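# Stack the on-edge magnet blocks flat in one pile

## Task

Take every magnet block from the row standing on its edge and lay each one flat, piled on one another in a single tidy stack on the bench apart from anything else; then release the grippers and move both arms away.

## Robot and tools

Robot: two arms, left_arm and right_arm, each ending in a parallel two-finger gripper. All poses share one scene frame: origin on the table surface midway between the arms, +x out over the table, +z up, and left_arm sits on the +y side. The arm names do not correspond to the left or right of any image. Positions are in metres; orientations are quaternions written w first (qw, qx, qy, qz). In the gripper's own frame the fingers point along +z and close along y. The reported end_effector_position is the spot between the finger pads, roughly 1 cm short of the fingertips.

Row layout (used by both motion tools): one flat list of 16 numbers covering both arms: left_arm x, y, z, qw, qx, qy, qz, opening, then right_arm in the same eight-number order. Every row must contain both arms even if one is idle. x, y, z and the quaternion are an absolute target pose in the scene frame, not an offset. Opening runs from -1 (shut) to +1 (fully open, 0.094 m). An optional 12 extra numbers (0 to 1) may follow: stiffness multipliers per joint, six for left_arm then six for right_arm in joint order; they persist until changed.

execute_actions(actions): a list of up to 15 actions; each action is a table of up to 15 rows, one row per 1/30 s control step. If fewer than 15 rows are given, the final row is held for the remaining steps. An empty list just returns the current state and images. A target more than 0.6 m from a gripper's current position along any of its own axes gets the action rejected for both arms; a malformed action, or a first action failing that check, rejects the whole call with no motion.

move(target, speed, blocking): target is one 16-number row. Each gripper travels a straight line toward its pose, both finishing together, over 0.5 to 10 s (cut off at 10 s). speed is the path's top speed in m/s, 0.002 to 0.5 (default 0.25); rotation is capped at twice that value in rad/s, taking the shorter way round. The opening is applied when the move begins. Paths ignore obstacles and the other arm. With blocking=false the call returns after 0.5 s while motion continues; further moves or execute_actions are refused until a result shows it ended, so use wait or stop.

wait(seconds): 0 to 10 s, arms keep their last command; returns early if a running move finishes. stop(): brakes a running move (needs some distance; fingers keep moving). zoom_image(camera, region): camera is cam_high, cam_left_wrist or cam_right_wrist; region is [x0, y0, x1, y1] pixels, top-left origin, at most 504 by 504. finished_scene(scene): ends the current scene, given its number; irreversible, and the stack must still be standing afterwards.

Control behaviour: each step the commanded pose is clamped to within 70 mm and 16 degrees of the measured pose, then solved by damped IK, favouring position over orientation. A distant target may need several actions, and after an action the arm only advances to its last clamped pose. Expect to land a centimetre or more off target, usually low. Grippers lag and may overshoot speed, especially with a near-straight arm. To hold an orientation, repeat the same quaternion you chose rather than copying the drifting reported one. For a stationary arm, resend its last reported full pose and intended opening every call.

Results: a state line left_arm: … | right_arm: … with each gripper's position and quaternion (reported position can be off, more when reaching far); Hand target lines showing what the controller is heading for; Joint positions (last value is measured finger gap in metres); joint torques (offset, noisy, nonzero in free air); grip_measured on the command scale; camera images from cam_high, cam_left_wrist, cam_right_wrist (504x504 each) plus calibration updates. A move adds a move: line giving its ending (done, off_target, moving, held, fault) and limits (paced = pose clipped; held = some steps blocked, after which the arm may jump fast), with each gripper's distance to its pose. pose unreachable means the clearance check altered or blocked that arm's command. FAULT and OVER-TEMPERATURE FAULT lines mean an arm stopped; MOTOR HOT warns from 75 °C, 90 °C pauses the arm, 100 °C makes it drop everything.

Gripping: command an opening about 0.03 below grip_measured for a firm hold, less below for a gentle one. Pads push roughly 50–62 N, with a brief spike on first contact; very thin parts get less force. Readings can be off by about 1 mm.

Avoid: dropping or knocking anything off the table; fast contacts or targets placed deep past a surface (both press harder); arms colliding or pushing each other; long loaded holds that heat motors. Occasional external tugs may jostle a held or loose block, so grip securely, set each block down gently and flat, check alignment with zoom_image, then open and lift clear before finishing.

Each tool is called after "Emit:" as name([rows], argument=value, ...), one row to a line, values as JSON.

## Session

Emit:
execute_actions(actions=[])

Emit:
zoom_image(camera="cam_high", region=[120,170,430,480])

Scene clock: 0.00 s.
left_arm: end_effector_position=(+0.2638, +0.1512, +0.1514) grip_measured=+1.000 end_effector_quat_wxyz=(+0.412, +0.570, +0.711, -0.005) | right_arm: end_effector_position=(+0.3171, -0.5675, +0.1725) grip_measured=+1.000 end_effector_quat_wxyz=(+0.163, +0.711, +0.684, +0.026)
Joint positions: left_arm=[-0.55   0.886  0.617 -0.459  0.101  0.752  0.094] | right_arm=[-0.616  1.93   1.857 -1.169 -0.045  0.835  0.094]
Joint velocities: left_arm=[-0.002  0.012  0.002 -0.037 -0.066 -0.066  0.   ] | right_arm=[ 0.012  0.017 -0.007 -0.007  0.007  0.007  0.   ]
Joint torques (N m, as the arm reports them, + toward a larger angle): no reading
Hand target (left_arm): +0.267, +0.148, +0.162; +0.428, +0.566, +0.705, -0.006
Hand target (right_arm): +0.317, -0.569, +0.179; +0.172, +0.709, +0.683, +0.023
Joint stiffness scale: left_arm=[1. 1. 1. 1. 1. 1.] | right_arm=[1. 1. 1. 1. 1. 1.]
camera_calibration (this result's frames):
cam_left_wrist: T_world_to_cam=[[-0.819563, -0.322921, -0.473328, 0.34016], [-0.343467, 0.938073, -0.0452764, -0.01556], [0.458636, 0.125466, -0.879722, 0.0821249], [0, 0, 0, 1]] pos_world=[0.235772, 0.114137, 0.23255]
cam_right_wrist: T_world_to_cam=[[-0.965122, 0.100193, -0.241868, 0.398408], [-0.0973768, 0.720198, 0.686901, 0.32041], [0.243016, 0.686496, -0.685322, 0.543295], [0, 0, 0, 1]] pos_world=[0.283684, -0.643646, 0.248604]

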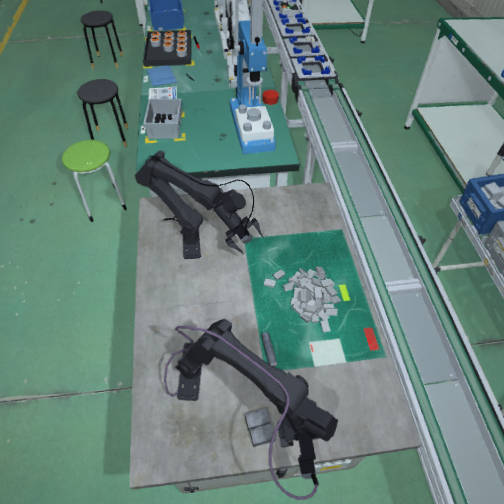

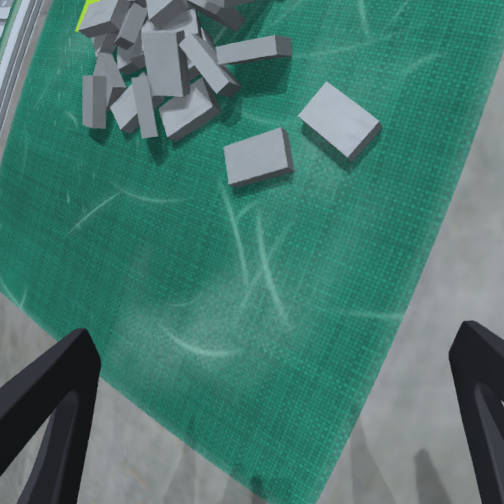

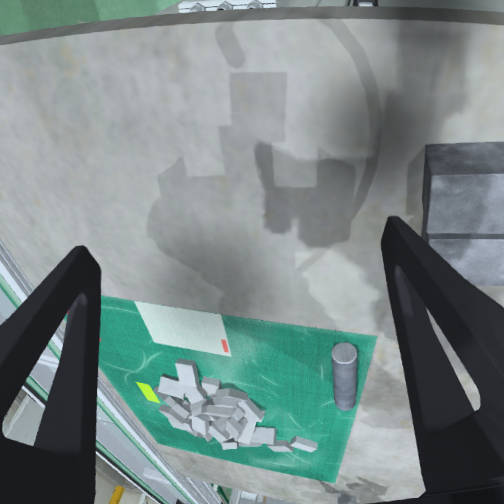

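Region (120, 170, 430, 480) of cam_high's 504x504 image, scaled by 1.626, with more detail than that image has.

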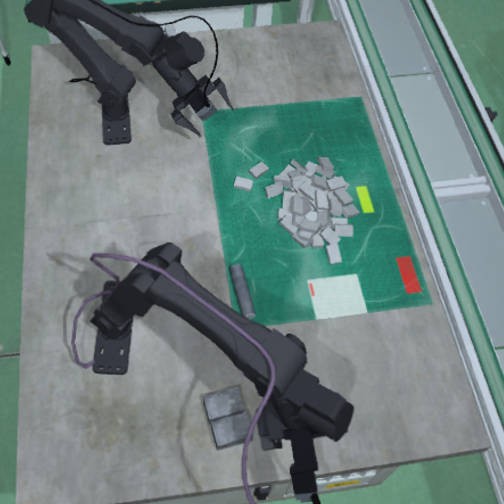

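Probably near the same place.

Emit:
move(target=[0.21,0.38,0.17,0,0.707,0.707,0,1,0.317,-0.569,0.179,0.172,0.709,0.683,0.023,1])

Scene clock: 2.47 s.
left_arm: end_effector_position=(+0.2093, +0.3785, +0.1596) grip_measured=+1.000 end_effector_quat_wxyz=(-0.007, +0.710, +0.704, -0.002) | right_arm: end_effector_position=(+0.3172, -0.5674, +0.1725) grip_measured=+1.000 end_effector_quat_wxyz=(+0.163, +0.711, +0.684, +0.027)
Joint positions: left_arm=[ 0.307  1.287  1.19  -1.484 -0.01   1.883  0.094] | right_arm=[-0.616  1.93   1.857 -1.169 -0.045  0.835  0.094]
Joint velocities: left_arm=[ 0.002  0.002 -0.007 -0.007 -0.022  0.022  0.   ] | right_arm=[-0.022  0.022 -0.012  0.051 -0.037  0.007  0.   ]
Joint torques (N m, as the arm reports them, + toward a larger angle): left_arm=[ 1.03 -2.34  8.07 -0.14  0.02  0.06] | right_arm=[ -0.03 -10.01   8.06   1.44   0.03  -0.04]
Hand target (left_arm): +0.210, +0.381, +0.167; -0.005, +0.710, +0.704, +0.000
Hand target (right_arm): +0.317, -0.569, +0.179; +0.172, +0.709, +0.683, +0.023
Off the commanded pose (left_arm): 0.011 m, 1 deg.
Off the commanded pose (right_arm): 0.007 m, 1 deg.
Joint stiffness scale: left_arm=[1. 1. 1. 1. 1. 1.] | right_arm=[1. 1. 1. 1. 1. 1.]
move: off_target (left_arm)
camera_calibration (this result's frames):
cam_left_wrist: T_world_to_cam=[[-0.999045, 0.0381858, 0.021238, 0.194802], [0.0431162, 0.782725, 0.620873, -0.375516], [0.00708499, 0.621196, -0.783624, -0.0226012], [0, 0, 0, 1]] pos_world=[0.210967, 0.300526, 0.211299]
cam_right_wrist: T_world_to_cam=[[-0.965073, 0.100137, -0.242089, 0.39844], [-0.0976404, 0.72001, 0.68706, 0.320327], [0.243106, 0.686701, -0.685085, 0.543299], [0, 0, 0, 1]] pos_world=[0.283721, -0.643621, 0.248579]

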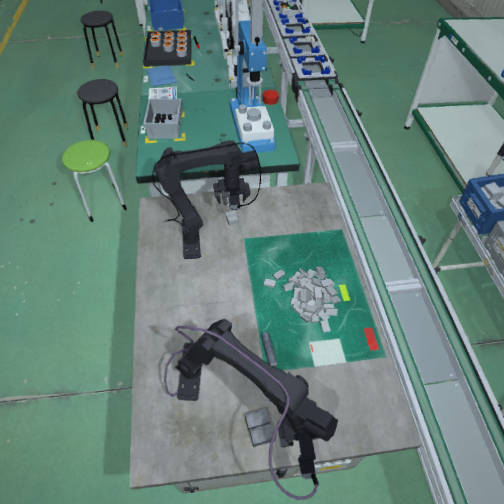

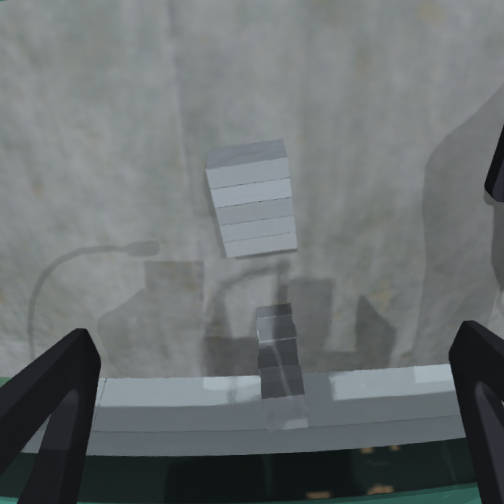

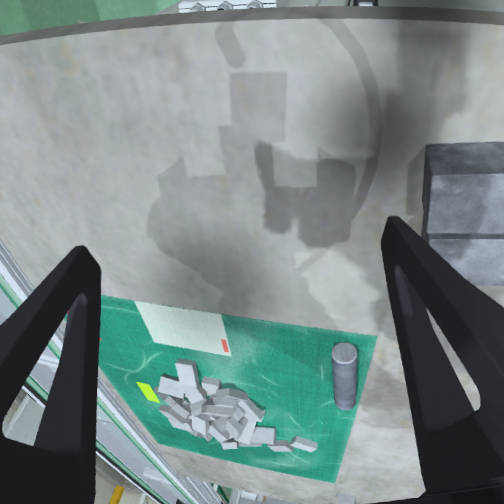

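Emit:
zoom_image(camera="cam_left_wrist", region=[180,120,330,270])

Emit:
move(target=[0.208,0.40,0.05,-0.163,0.64,0.737,0.142,0.6,0.317,-0.569,0.179,0.172,0.709,0.683,0.023,1], speed=0.15)

Region (180, 120, 330, 270) of cam_left_wrist's 504x504 image, scaled by 3.360, with more detail than that image has.

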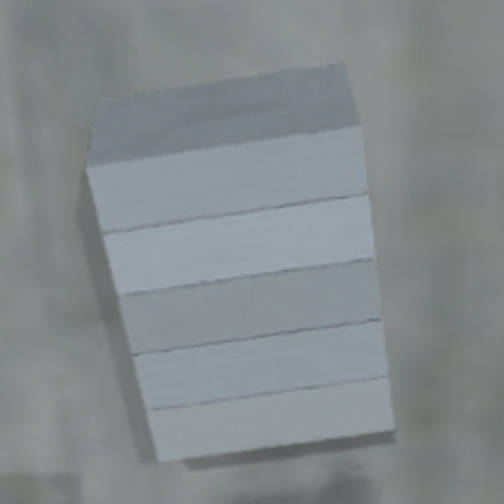

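Scene clock: 4.83 s.
left_arm: end_effector_position=(+0.2110, +0.4004, +0.0530) grip_measured=+0.602 end_effector_quat_wxyz=(-0.160, +0.640, +0.739, +0.135) | right_arm: end_effector_position=(+0.3172, -0.5674, +0.1725) grip_measured=+1.000 end_effector_quat_wxyz=(+0.163, +0.711, +0.684, +0.027)
Joint positions: left_arm=[ 0.051  1.361  0.752 -1.01  -0.419  1.465  0.075] | right_arm=[-0.616  1.93   1.857 -1.169 -0.045  0.835  0.094]
Joint velocities: left_arm=[-0.007 -0.012  0.002  0.037 -0.022 -0.007 -0.   ] | right_arm=[-0.012 -0.007 -0.012  0.022 -0.051  0.095  0.   ]
Joint torques (N m, as the arm reports them, + toward a larger angle): left_arm=[-0.98 -2.56  4.32  0.13 -0.34 -0.14] | right_arm=[ -0.04 -10.04   8.07   1.43   0.04  -0.03]
Hand target (left_arm): +0.211, +0.400, +0.050; -0.163, +0.641, +0.738, +0.139
Hand target (right_arm): +0.317, -0.569, +0.179; +0.172, +0.709, +0.683, +0.023
Off the commanded pose (left_arm): 0.004 m, 1 deg.
Off the commanded pose (right_arm): 0.007 m, 1 deg.
Joint stiffness scale: left_arm=[1. 1. 1. 1. 1. 1.] | right_arm=[1. 1. 1. 1. 1. 1.]
move: done
camera_calibration (this result's frames):
cam_left_wrist: T_world_to_cam=[[-0.992339, -0.121, 0.0249274, 0.259964], [-0.0346743, 0.466455, 0.883865, -0.197491], [-0.118575, 0.87623, -0.467077, -0.212179], [0, 0, 0, 1]] pos_world=[0.225965, 0.309494, 0.0689714]
cam_right_wrist: T_world_to_cam=[[-0.965073, 0.100137, -0.242089, 0.39844], [-0.0976404, 0.72001, 0.68706, 0.320327], [0.243106, 0.686701, -0.685085, 0.543299], [0, 0, 0, 1]] pos_world=[0.283721, -0.643621, 0.248579]

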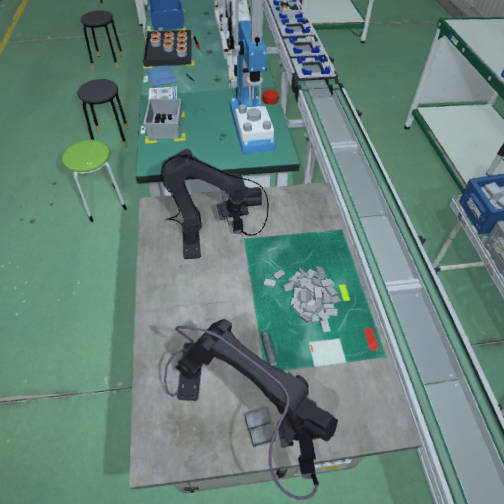

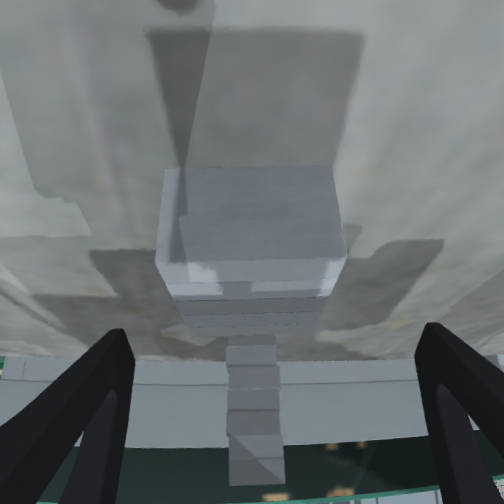

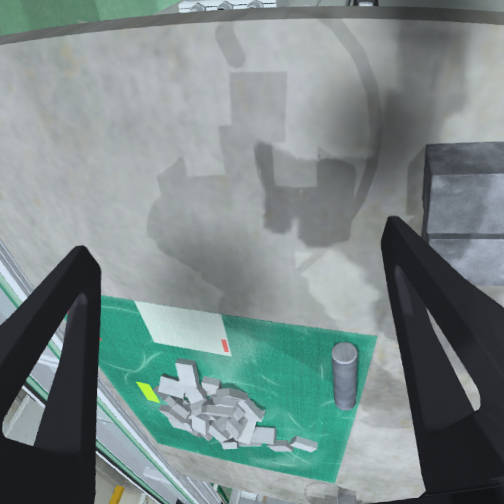

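Emit:
move(target=[0.214,0.40,0.015,-0.163,0.64,0.737,0.142,0.4,0.317,-0.569,0.179,0.172,0.709,0.683,0.023,1], speed=0.04)

Scene clock: 6.40 s.
left_arm: end_effector_position=(+0.2158, +0.4016, +0.0182) grip_measured=+0.402 end_effector_quat_wxyz=(-0.160, +0.638, +0.741, +0.139) | right_arm: end_effector_position=(+0.3172, -0.5674, +0.1725) grip_measured=+1.000 end_effector_quat_wxyz=(+0.163, +0.711, +0.684, +0.027)
Joint positions: left_arm=[ 0.051  1.449  0.667 -0.833 -0.424  1.46   0.066] | right_arm=[-0.616  1.93   1.857 -1.169 -0.046  0.835  0.094]
Joint velocities: left_arm=[-0.027 -0.007  0.002  0.022 -0.037 -0.022 -0.   ] | right_arm=[-0.007 -0.007 -0.002 -0.007  0.037 -0.007  0.   ]
Joint torques (N m, as the arm reports them, + toward a larger angle): left_arm=[-1.34 -2.81  3.76  0.15 -0.35 -0.13] | right_arm=[ -0.03 -10.1    8.13   1.43   0.03  -0.05]
Hand target (left_arm): +0.215, +0.400, +0.015; -0.163, +0.640, +0.737, +0.142
Hand target (right_arm): +0.317, -0.569, +0.179; +0.172, +0.709, +0.683, +0.023
Off the commanded pose (left_arm): 0.004 m, 1 deg.
Off the commanded pose (right_arm): 0.007 m, 1 deg.
Joint stiffness scale: left_arm=[1. 1. 1. 1. 1. 1.] | right_arm=[1. 1. 1. 1. 1. 1.]
move: done
camera_calibration (this result's frames):
cam_left_wrist: T_world_to_cam=[[-0.992039, -0.124665, 0.0178296, 0.267366], [-0.0419771, 0.460824, 0.886498, -0.163368], [-0.118732, 0.878692, -0.462389, -0.229889], [0, 0, 0, 1]] pos_world=[0.231084, 0.310617, 0.0337602]
cam_right_wrist: T_world_to_cam=[[-0.965024, 0.10008, -0.242309, 0.398471], [-0.0979041, 0.719822, 0.68722, 0.320244], [0.243196, 0.686906, -0.684847, 0.543302], [0, 0, 0, 1]] pos_world=[0.283759, -0.643596, 0.248554]

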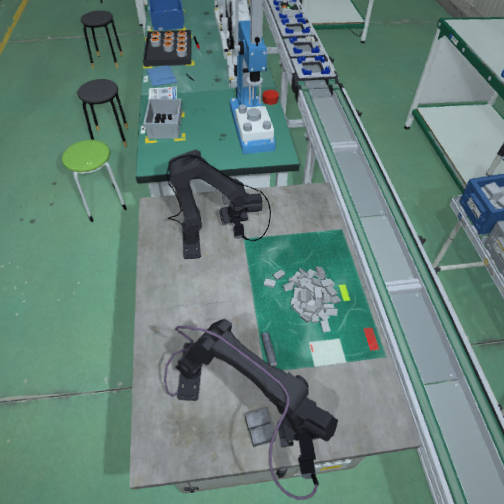

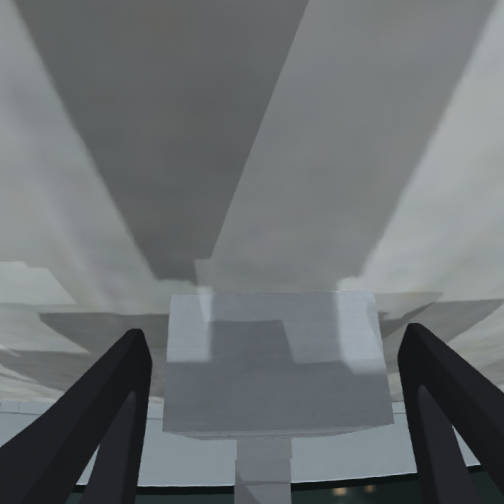

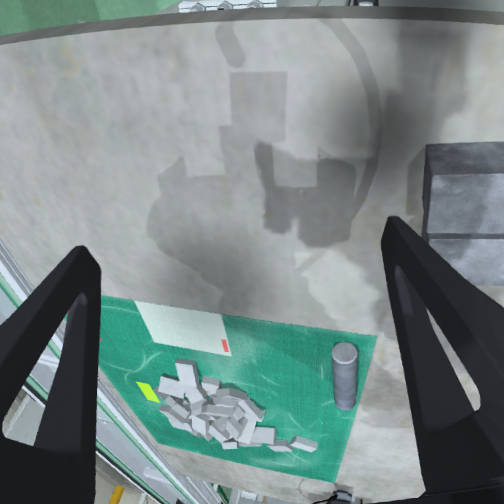

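Emit:
execute_actions([
  [[0.214,0.40,0.015,-0.163,0.64,0.737,0.142,0.05,0.317,-0.569,0.179,0.172,0.709,0.683,0.023,1]],
  [[0.214,0.40,0.015,-0.163,0.64,0.737,0.142,-0.15,0.317,-0.569,0.179,0.172,0.709,0.683,0.023,1]],
])

Emit:
move(target=[0.215,0.395,0.075,-0.163,0.64,0.737,0.142,-0.15,0.317,-0.569,0.179,0.172,0.709,0.683,0.023,1], speed=0.04)

Scene clock: 7.63 s.
left_arm: end_effector_position=(+0.2166, +0.4016, +0.0183) grip_measured=-0.117 end_effector_quat_wxyz=(-0.159, +0.638, +0.741, +0.140) | right_arm: end_effector_position=(+0.3172, -0.5674, +0.1725) grip_measured=+1.000 end_effector_quat_wxyz=(+0.163, +0.711, +0.684, +0.027)
Joint positions: left_arm=[ 0.05   1.449  0.667 -0.83  -0.425  1.459  0.041] | right_arm=[-0.616  1.93   1.857 -1.169 -0.046  0.835  0.094]
Joint velocities: left_arm=[ 0.012  0.002 -0.012  0.066  0.051 -0.007 -0.001] | right_arm=[-0.017  0.012 -0.002  0.051 -0.022 -0.081  0.   ]
Joint torques (N m, as the arm reports them, + toward a larger angle): left_arm=[-1.2  -3.07  3.58  0.13 -0.34 -0.11] | right_arm=[ -0.1  -10.05   8.07   1.44   0.03  -0.05]
Hand target (left_arm): +0.214, +0.400, +0.015; -0.163, +0.640, +0.737, +0.142
Hand target (right_arm): +0.317, -0.569, +0.179; +0.172, +0.709, +0.683, +0.023
Off the commanded pose (left_arm): 0.005 m, 1 deg.
Off the commanded pose (right_arm): 0.007 m, 1 deg.
Joint stiffness scale: left_arm=[1. 1. 1. 1. 1. 1.] | right_arm=[1. 1. 1. 1. 1. 1.]
camera_calibration (this result's frames):
cam_left_wrist: T_world_to_cam=[[-0.992113, -0.124537, 0.0142251, 0.268188], [-0.0449786, 0.459631, 0.88697, -0.162262], [-0.116999, 0.879335, -0.461608, -0.230419], [0, 0, 0, 1]] pos_world=[0.231816, 0.310596, 0.0337431]
cam_right_wrist: T_world_to_cam=[[-0.965024, 0.10008, -0.242309, 0.398471], [-0.0979041, 0.719822, 0.68722, 0.320244], [0.243196, 0.686906, -0.684847, 0.543302], [0, 0, 0, 1]] pos_world=[0.283759, -0.643596, 0.248554]

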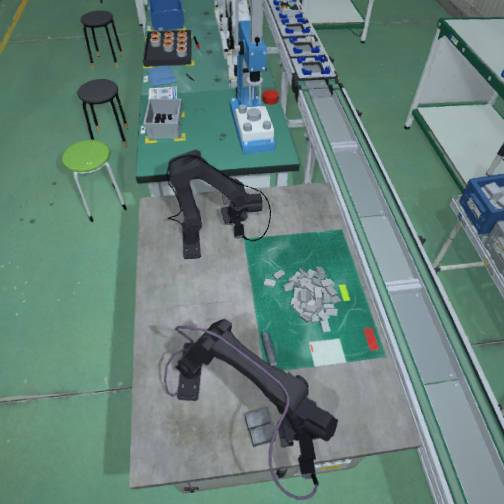

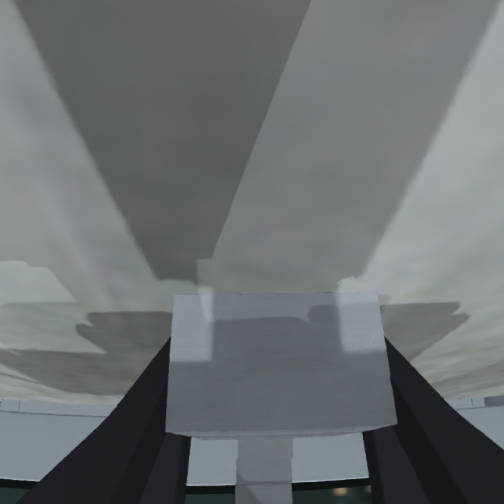

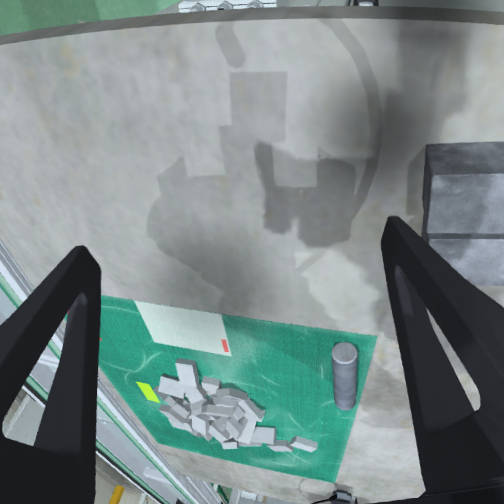

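Scene clock: 9.53 s.
left_arm: end_effector_position=(+0.2053, +0.3942, +0.0585) grip_measured=-0.117 end_effector_quat_wxyz=(-0.173, +0.642, +0.737, +0.120) | right_arm: end_effector_position=(+0.3172, -0.5674, +0.1725) grip_measured=+1.000 end_effector_quat_wxyz=(+0.163, +0.711, +0.684, +0.027)
Joint positions: left_arm=[ 0.024  1.372  0.781 -1.081 -0.413  1.433  0.041] | right_arm=[-0.616  1.93   1.857 -1.169 -0.046  0.835  0.094]
Joint velocities: left_arm=[ 0.007  0.012 -0.012  0.007  0.022  0.022 -0.001] | right_arm=[ 0.012 -0.002  0.002 -0.022 -0.095 -0.051  0.   ]
Joint torques (N m, as the arm reports them, + toward a larger angle): left_arm=[-1.01 -5.04  8.03 -0.39 -0.43 -0.12] | right_arm=[ -0.07 -10.01   8.04   1.43   0.04  -0.05]
Hand target (left_arm): +0.213, +0.395, +0.074; -0.162, +0.640, +0.738, +0.142
Hand target (right_arm): +0.317, -0.569, +0.179; +0.172, +0.709, +0.683, +0.023
Off the commanded pose (left_arm): 0.019 m, 3 deg.
Off the commanded pose (right_arm): 0.007 m, 1 deg.
Joint stiffness scale: left_arm=[1. 1. 1. 1. 1. 1.] | right_arm=[1. 1. 1. 1. 1. 1.]
move: off_target (left_arm)
camera_calibration (this result's frames):
cam_left_wrist: T_world_to_cam=[[-0.990363, -0.122271, 0.0650496, 0.251221], [-0.000174138, 0.470778, 0.882252, -0.208353], [-0.138498, 0.873738, -0.466262, -0.199815], [0, 0, 0, 1]] pos_world=[0.221089, 0.303391, 0.0743117]
cam_right_wrist: T_world_to_cam=[[-0.965024, 0.10008, -0.242309, 0.398471], [-0.0979041, 0.719822, 0.68722, 0.320244], [0.243196, 0.686906, -0.684847, 0.543302], [0, 0, 0, 1]] pos_world=[0.283759, -0.643596, 0.248554]

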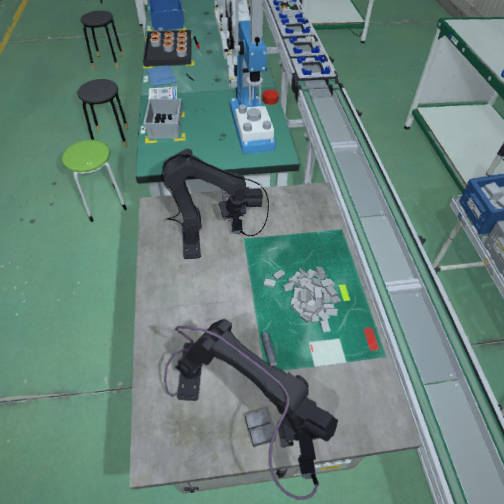

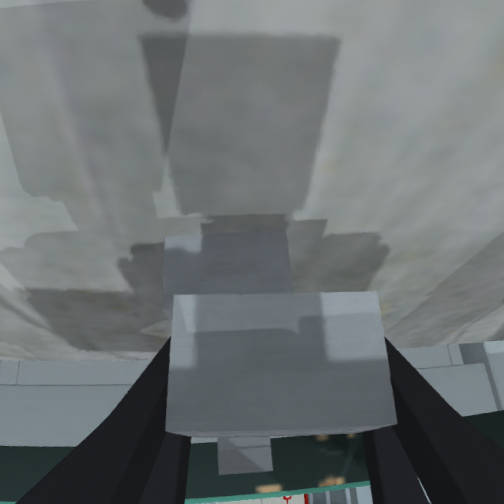

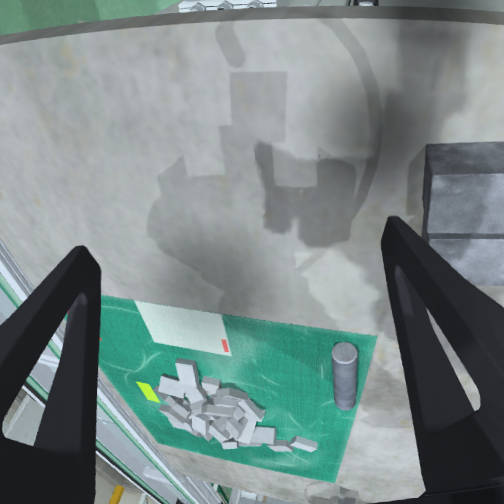

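Emit:
move(target=[0.3,0.36,0.15,0.15,0.15,0.97,0,-0.17,0.317,-0.569,0.179,0.172,0.709,0.683,0.023,1], speed=0.3)

Emit:
move(target=[0.42,0.36,0.09,0.565,0,0.83,0,-0.17,0.317,-0.569,0.179,0.172,0.709,0.683,0.023,1])

Emit:
move(target=[0.42,0.36,0.04,0.565,0,0.83,0,-0.17,0.317,-0.569,0.179,0.172,0.709,0.683,0.023,1], speed=0.04)

Emit:
zoom_image(camera="cam_high", region=[210,170,310,250])

Scene clock: 12.67 s.
left_arm: end_effector_position=(+0.2786, +0.3575, +0.1283) grip_measured=-0.117 end_effector_quat_wxyz=(+0.099, +0.158, +0.983, -0.008) | right_arm: end_effector_position=(+0.3173, -0.5673, +0.1725) grip_measured=+1.000 end_effector_quat_wxyz=(+0.163, +0.711, +0.684, +0.027)
Joint positions: left_arm=[ 0.213  1.338  1.085 -1.138  0.085  0.521  0.041] | right_arm=[-0.616  1.93   1.857 -1.169 -0.046  0.835  0.094]
Joint velocities: left_arm=[ 0.007  0.002  0.002  0.007  0.022 -0.051 -0.   ] | right_arm=[ 0.007 -0.012 -0.012 -0.037 -0.037 -0.022  0.   ]
Joint torques (N m, as the arm reports them, + toward a larger angle): left_arm=[ 0.42 -5.66  8.85  0.81  0.25 -0.13] | right_arm=[ -0.04 -10.02   8.08   1.44   0.04  -0.05]
Hand target (left_arm): +0.296, +0.360, +0.152; +0.153, +0.152, +0.976, +0.005
Hand target (right_arm): +0.317, -0.569, +0.179; +0.172, +0.709, +0.683, +0.023
Off the commanded pose (left_arm): 0.031 m, 6 deg.
Off the commanded pose (right_arm): 0.007 m, 1 deg.
Joint stiffness scale: left_arm=[1. 1. 1. 1. 1. 1.] | right_arm=[1. 1. 1. 1. 1. 1.]
move: off_target (left_arm)
camera_calibration (this result's frames):
cam_left_wrist: T_world_to_cam=[[-0.340333, -0.940199, -0.0141033, 0.436217], [-0.841886, 0.297997, 0.449917, 0.0991414], [-0.418809, 0.164995, -0.892959, 0.261235], [0, 0, 0, 1]] pos_world=[0.341332, 0.337484, 0.194818]
cam_right_wrist: T_world_to_cam=[[-0.964974, 0.100023, -0.242529, 0.398503], [-0.0981677, 0.719634, 0.687379, 0.320161], [0.243286, 0.687112, -0.684609, 0.543306], [0, 0, 0, 1]] pos_world=[0.283796, -0.64357, 0.248529]

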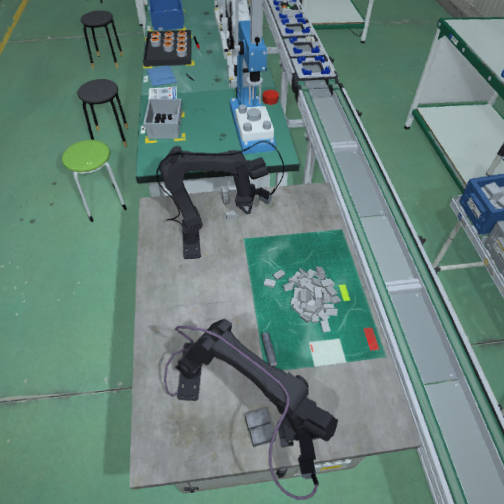

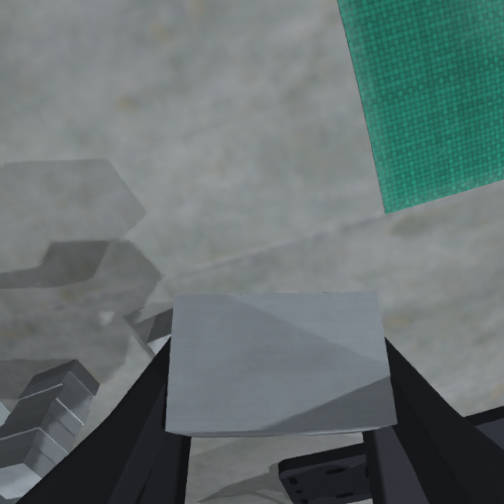

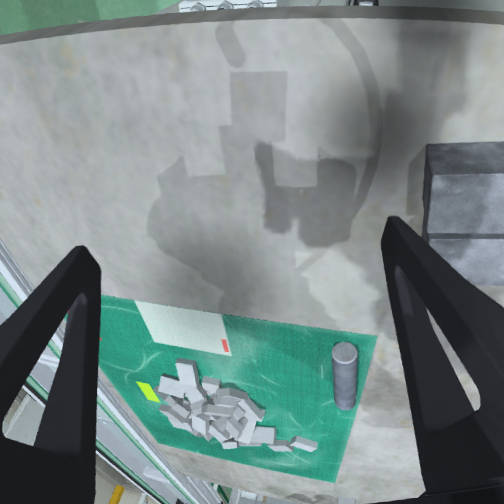

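Scene clock: 15.70 s.
left_arm: end_effector_position=(+0.4097, +0.3622, +0.0672) grip_measured=-0.117 end_effector_quat_wxyz=(+0.517, -0.008, +0.856, +0.004) | right_arm: end_effector_position=(+0.3173, -0.5673, +0.1725) grip_measured=+1.000 end_effector_quat_wxyz=(+0.163, +0.711, +0.684, +0.027)
Joint positions: left_arm=[0.18  1.544 0.393 0.662 0.14  0.073 0.041] | right_arm=[-0.616  1.93   1.857 -1.169 -0.047  0.835  0.094]
Joint velocities: left_arm=[ 0.012  0.002 -0.002  0.007 -0.007 -0.037 -0.   ] | right_arm=[ 0.002 -0.012 -0.007 -0.007  0.022 -0.037  0.   ]
Joint torques (N m, as the arm reports them, + toward a larger angle): left_arm=[-1.01 -4.46  4.87  2.76  0.06 -0.11] | right_arm=[ -0.02 -10.03   8.1    1.43   0.04  -0.05]
Hand target (left_arm): +0.421, +0.359, +0.092; +0.561, -0.003, +0.828, +0.006
Hand target (right_arm): +0.317, -0.569, +0.179; +0.172, +0.709, +0.683, +0.023
Off the commanded pose (left_arm): 0.025 m, 6 deg.
Off the commanded pose (right_arm): 0.007 m, 1 deg.
Joint stiffness scale: left_arm=[1. 1. 1. 1. 1. 1.] | right_arm=[1. 1. 1. 1. 1. 1.]
move: off_target (left_arm)
camera_calibration (this result's frames):
cam_left_wrist: T_world_to_cam=[[-0.00212942, -0.999771, -0.0212976, 0.367948], [-0.911992, 0.010678, -0.410068, 0.426124], [0.410202, 0.0185501, -0.911806, -0.024527], [0, 0, 0, 1]] pos_world=[0.399466, 0.363768, 0.160212]
cam_right_wrist: T_world_to_cam=[[-0.964925, 0.0999662, -0.242749, 0.398534], [-0.0984314, 0.719446, 0.687538, 0.320078], [0.243375, 0.687317, -0.684371, 0.54331], [0, 0, 0, 1]] pos_world=[0.283833, -0.643545, 0.248504]

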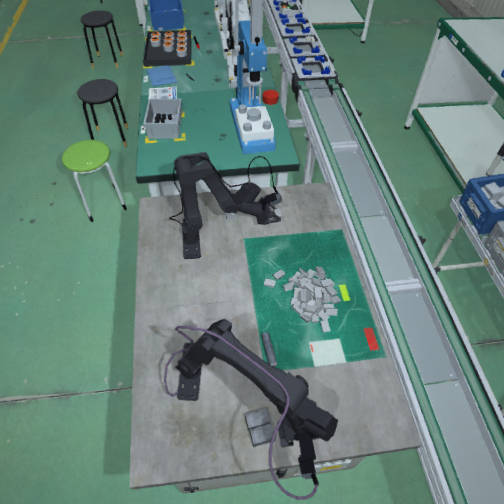

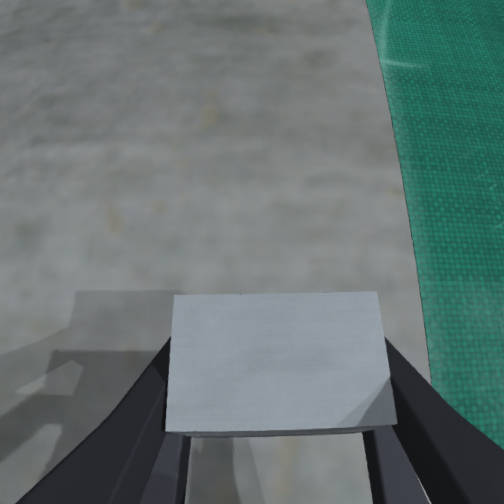

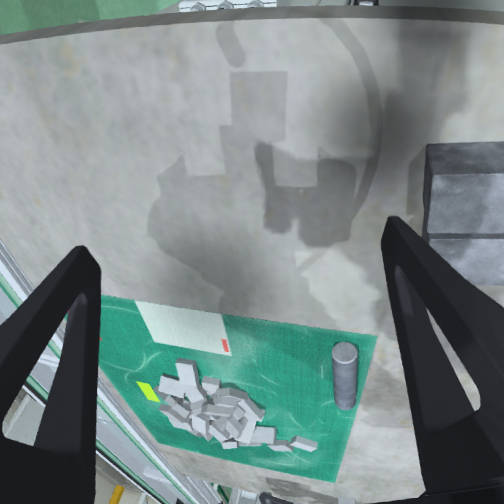

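Scene clock: 17.40 s.
left_arm: end_effector_position=(+0.4173, +0.3610, +0.0261) grip_measured=-0.117 end_effector_quat_wxyz=(+0.536, -0.003, +0.844, +0.001) | right_arm: end_effector_position=(+0.3174, -0.5672, +0.1725) grip_measured=+1.000 end_effector_quat_wxyz=(+0.163, +0.711, +0.684, +0.027)
Joint positions: left_arm=[0.18  1.851 0.351 1.055 0.154 0.072 0.041] | right_arm=[-0.616  1.93   1.857 -1.169 -0.047  0.835  0.094]
Joint velocities: left_arm=[ 0.007  0.007 -0.012  0.007 -0.037  0.007 -0.001] | right_arm=[-0.007  0.007 -0.002 -0.051  0.007 -0.051  0.   ]
Joint torques (N m, as the arm reports them, + toward a larger angle): left_arm=[-0.01 -5.05  2.48  2.51  0.16 -0.09] | right_arm=[ -0.07 -10.04   8.06   1.43   0.05  -0.05]
Hand target (left_arm): +0.420, +0.360, +0.039; +0.562, -0.000, +0.827, +0.001
Hand target (right_arm): +0.317, -0.569, +0.179; +0.172, +0.709, +0.683, +0.023
Off the commanded pose (left_arm): 0.014 m, 4 deg.
Off the commanded pose (right_arm): 0.007 m, 1 deg.
Joint stiffness scale: left_arm=[1. 1. 1. 1. 1. 1.] | right_arm=[1. 1. 1. 1. 1. 1.]
move: off_target (left_arm)
camera_calibration (this result's frames):
cam_left_wrist: T_world_to_cam=[[-0.0137484, -0.999655, -0.0223844, 0.37068], [-0.892372, 0.0223661, -0.450745, 0.404853], [0.451091, 0.0137782, -0.892372, -0.0809527], [0, 0, 0, 1]] pos_world=[0.402893, 0.362613, 0.118543]
cam_right_wrist: T_world_to_cam=[[-0.964875, 0.0999096, -0.242969, 0.398566], [-0.0986951, 0.719258, 0.687697, 0.319995], [0.243465, 0.687522, -0.684133, 0.543314], [0, 0, 0, 1]] pos_world=[0.28387, -0.64352, 0.248479]

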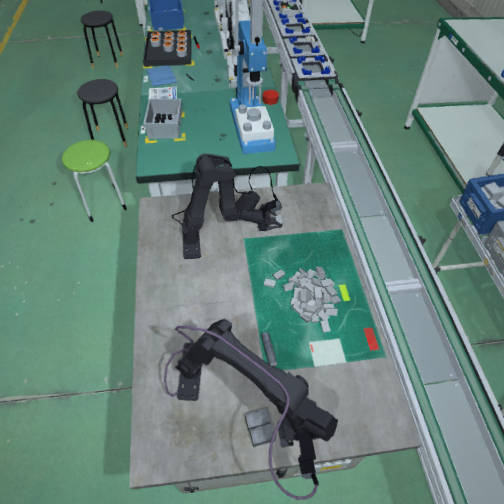

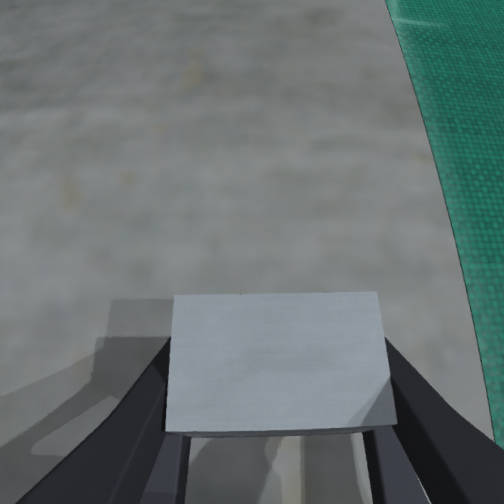

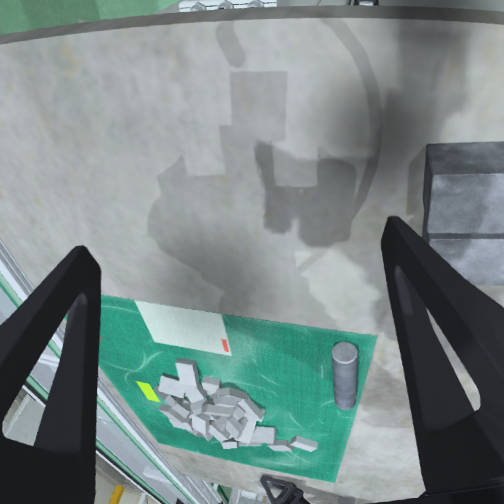

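Region (210, 170, 310, 250) of cam_high's 504x504 image, scaled by 5.040, with more detail than that image has; it fills the top 403 rows of this view, and the rest is white.

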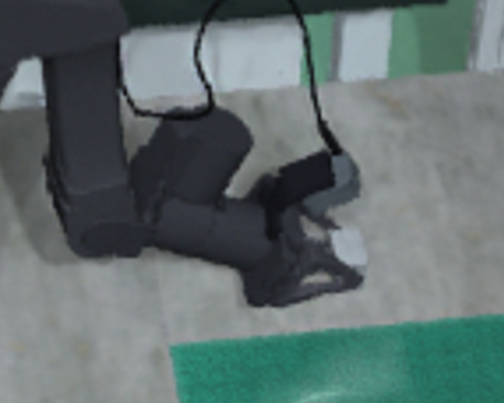

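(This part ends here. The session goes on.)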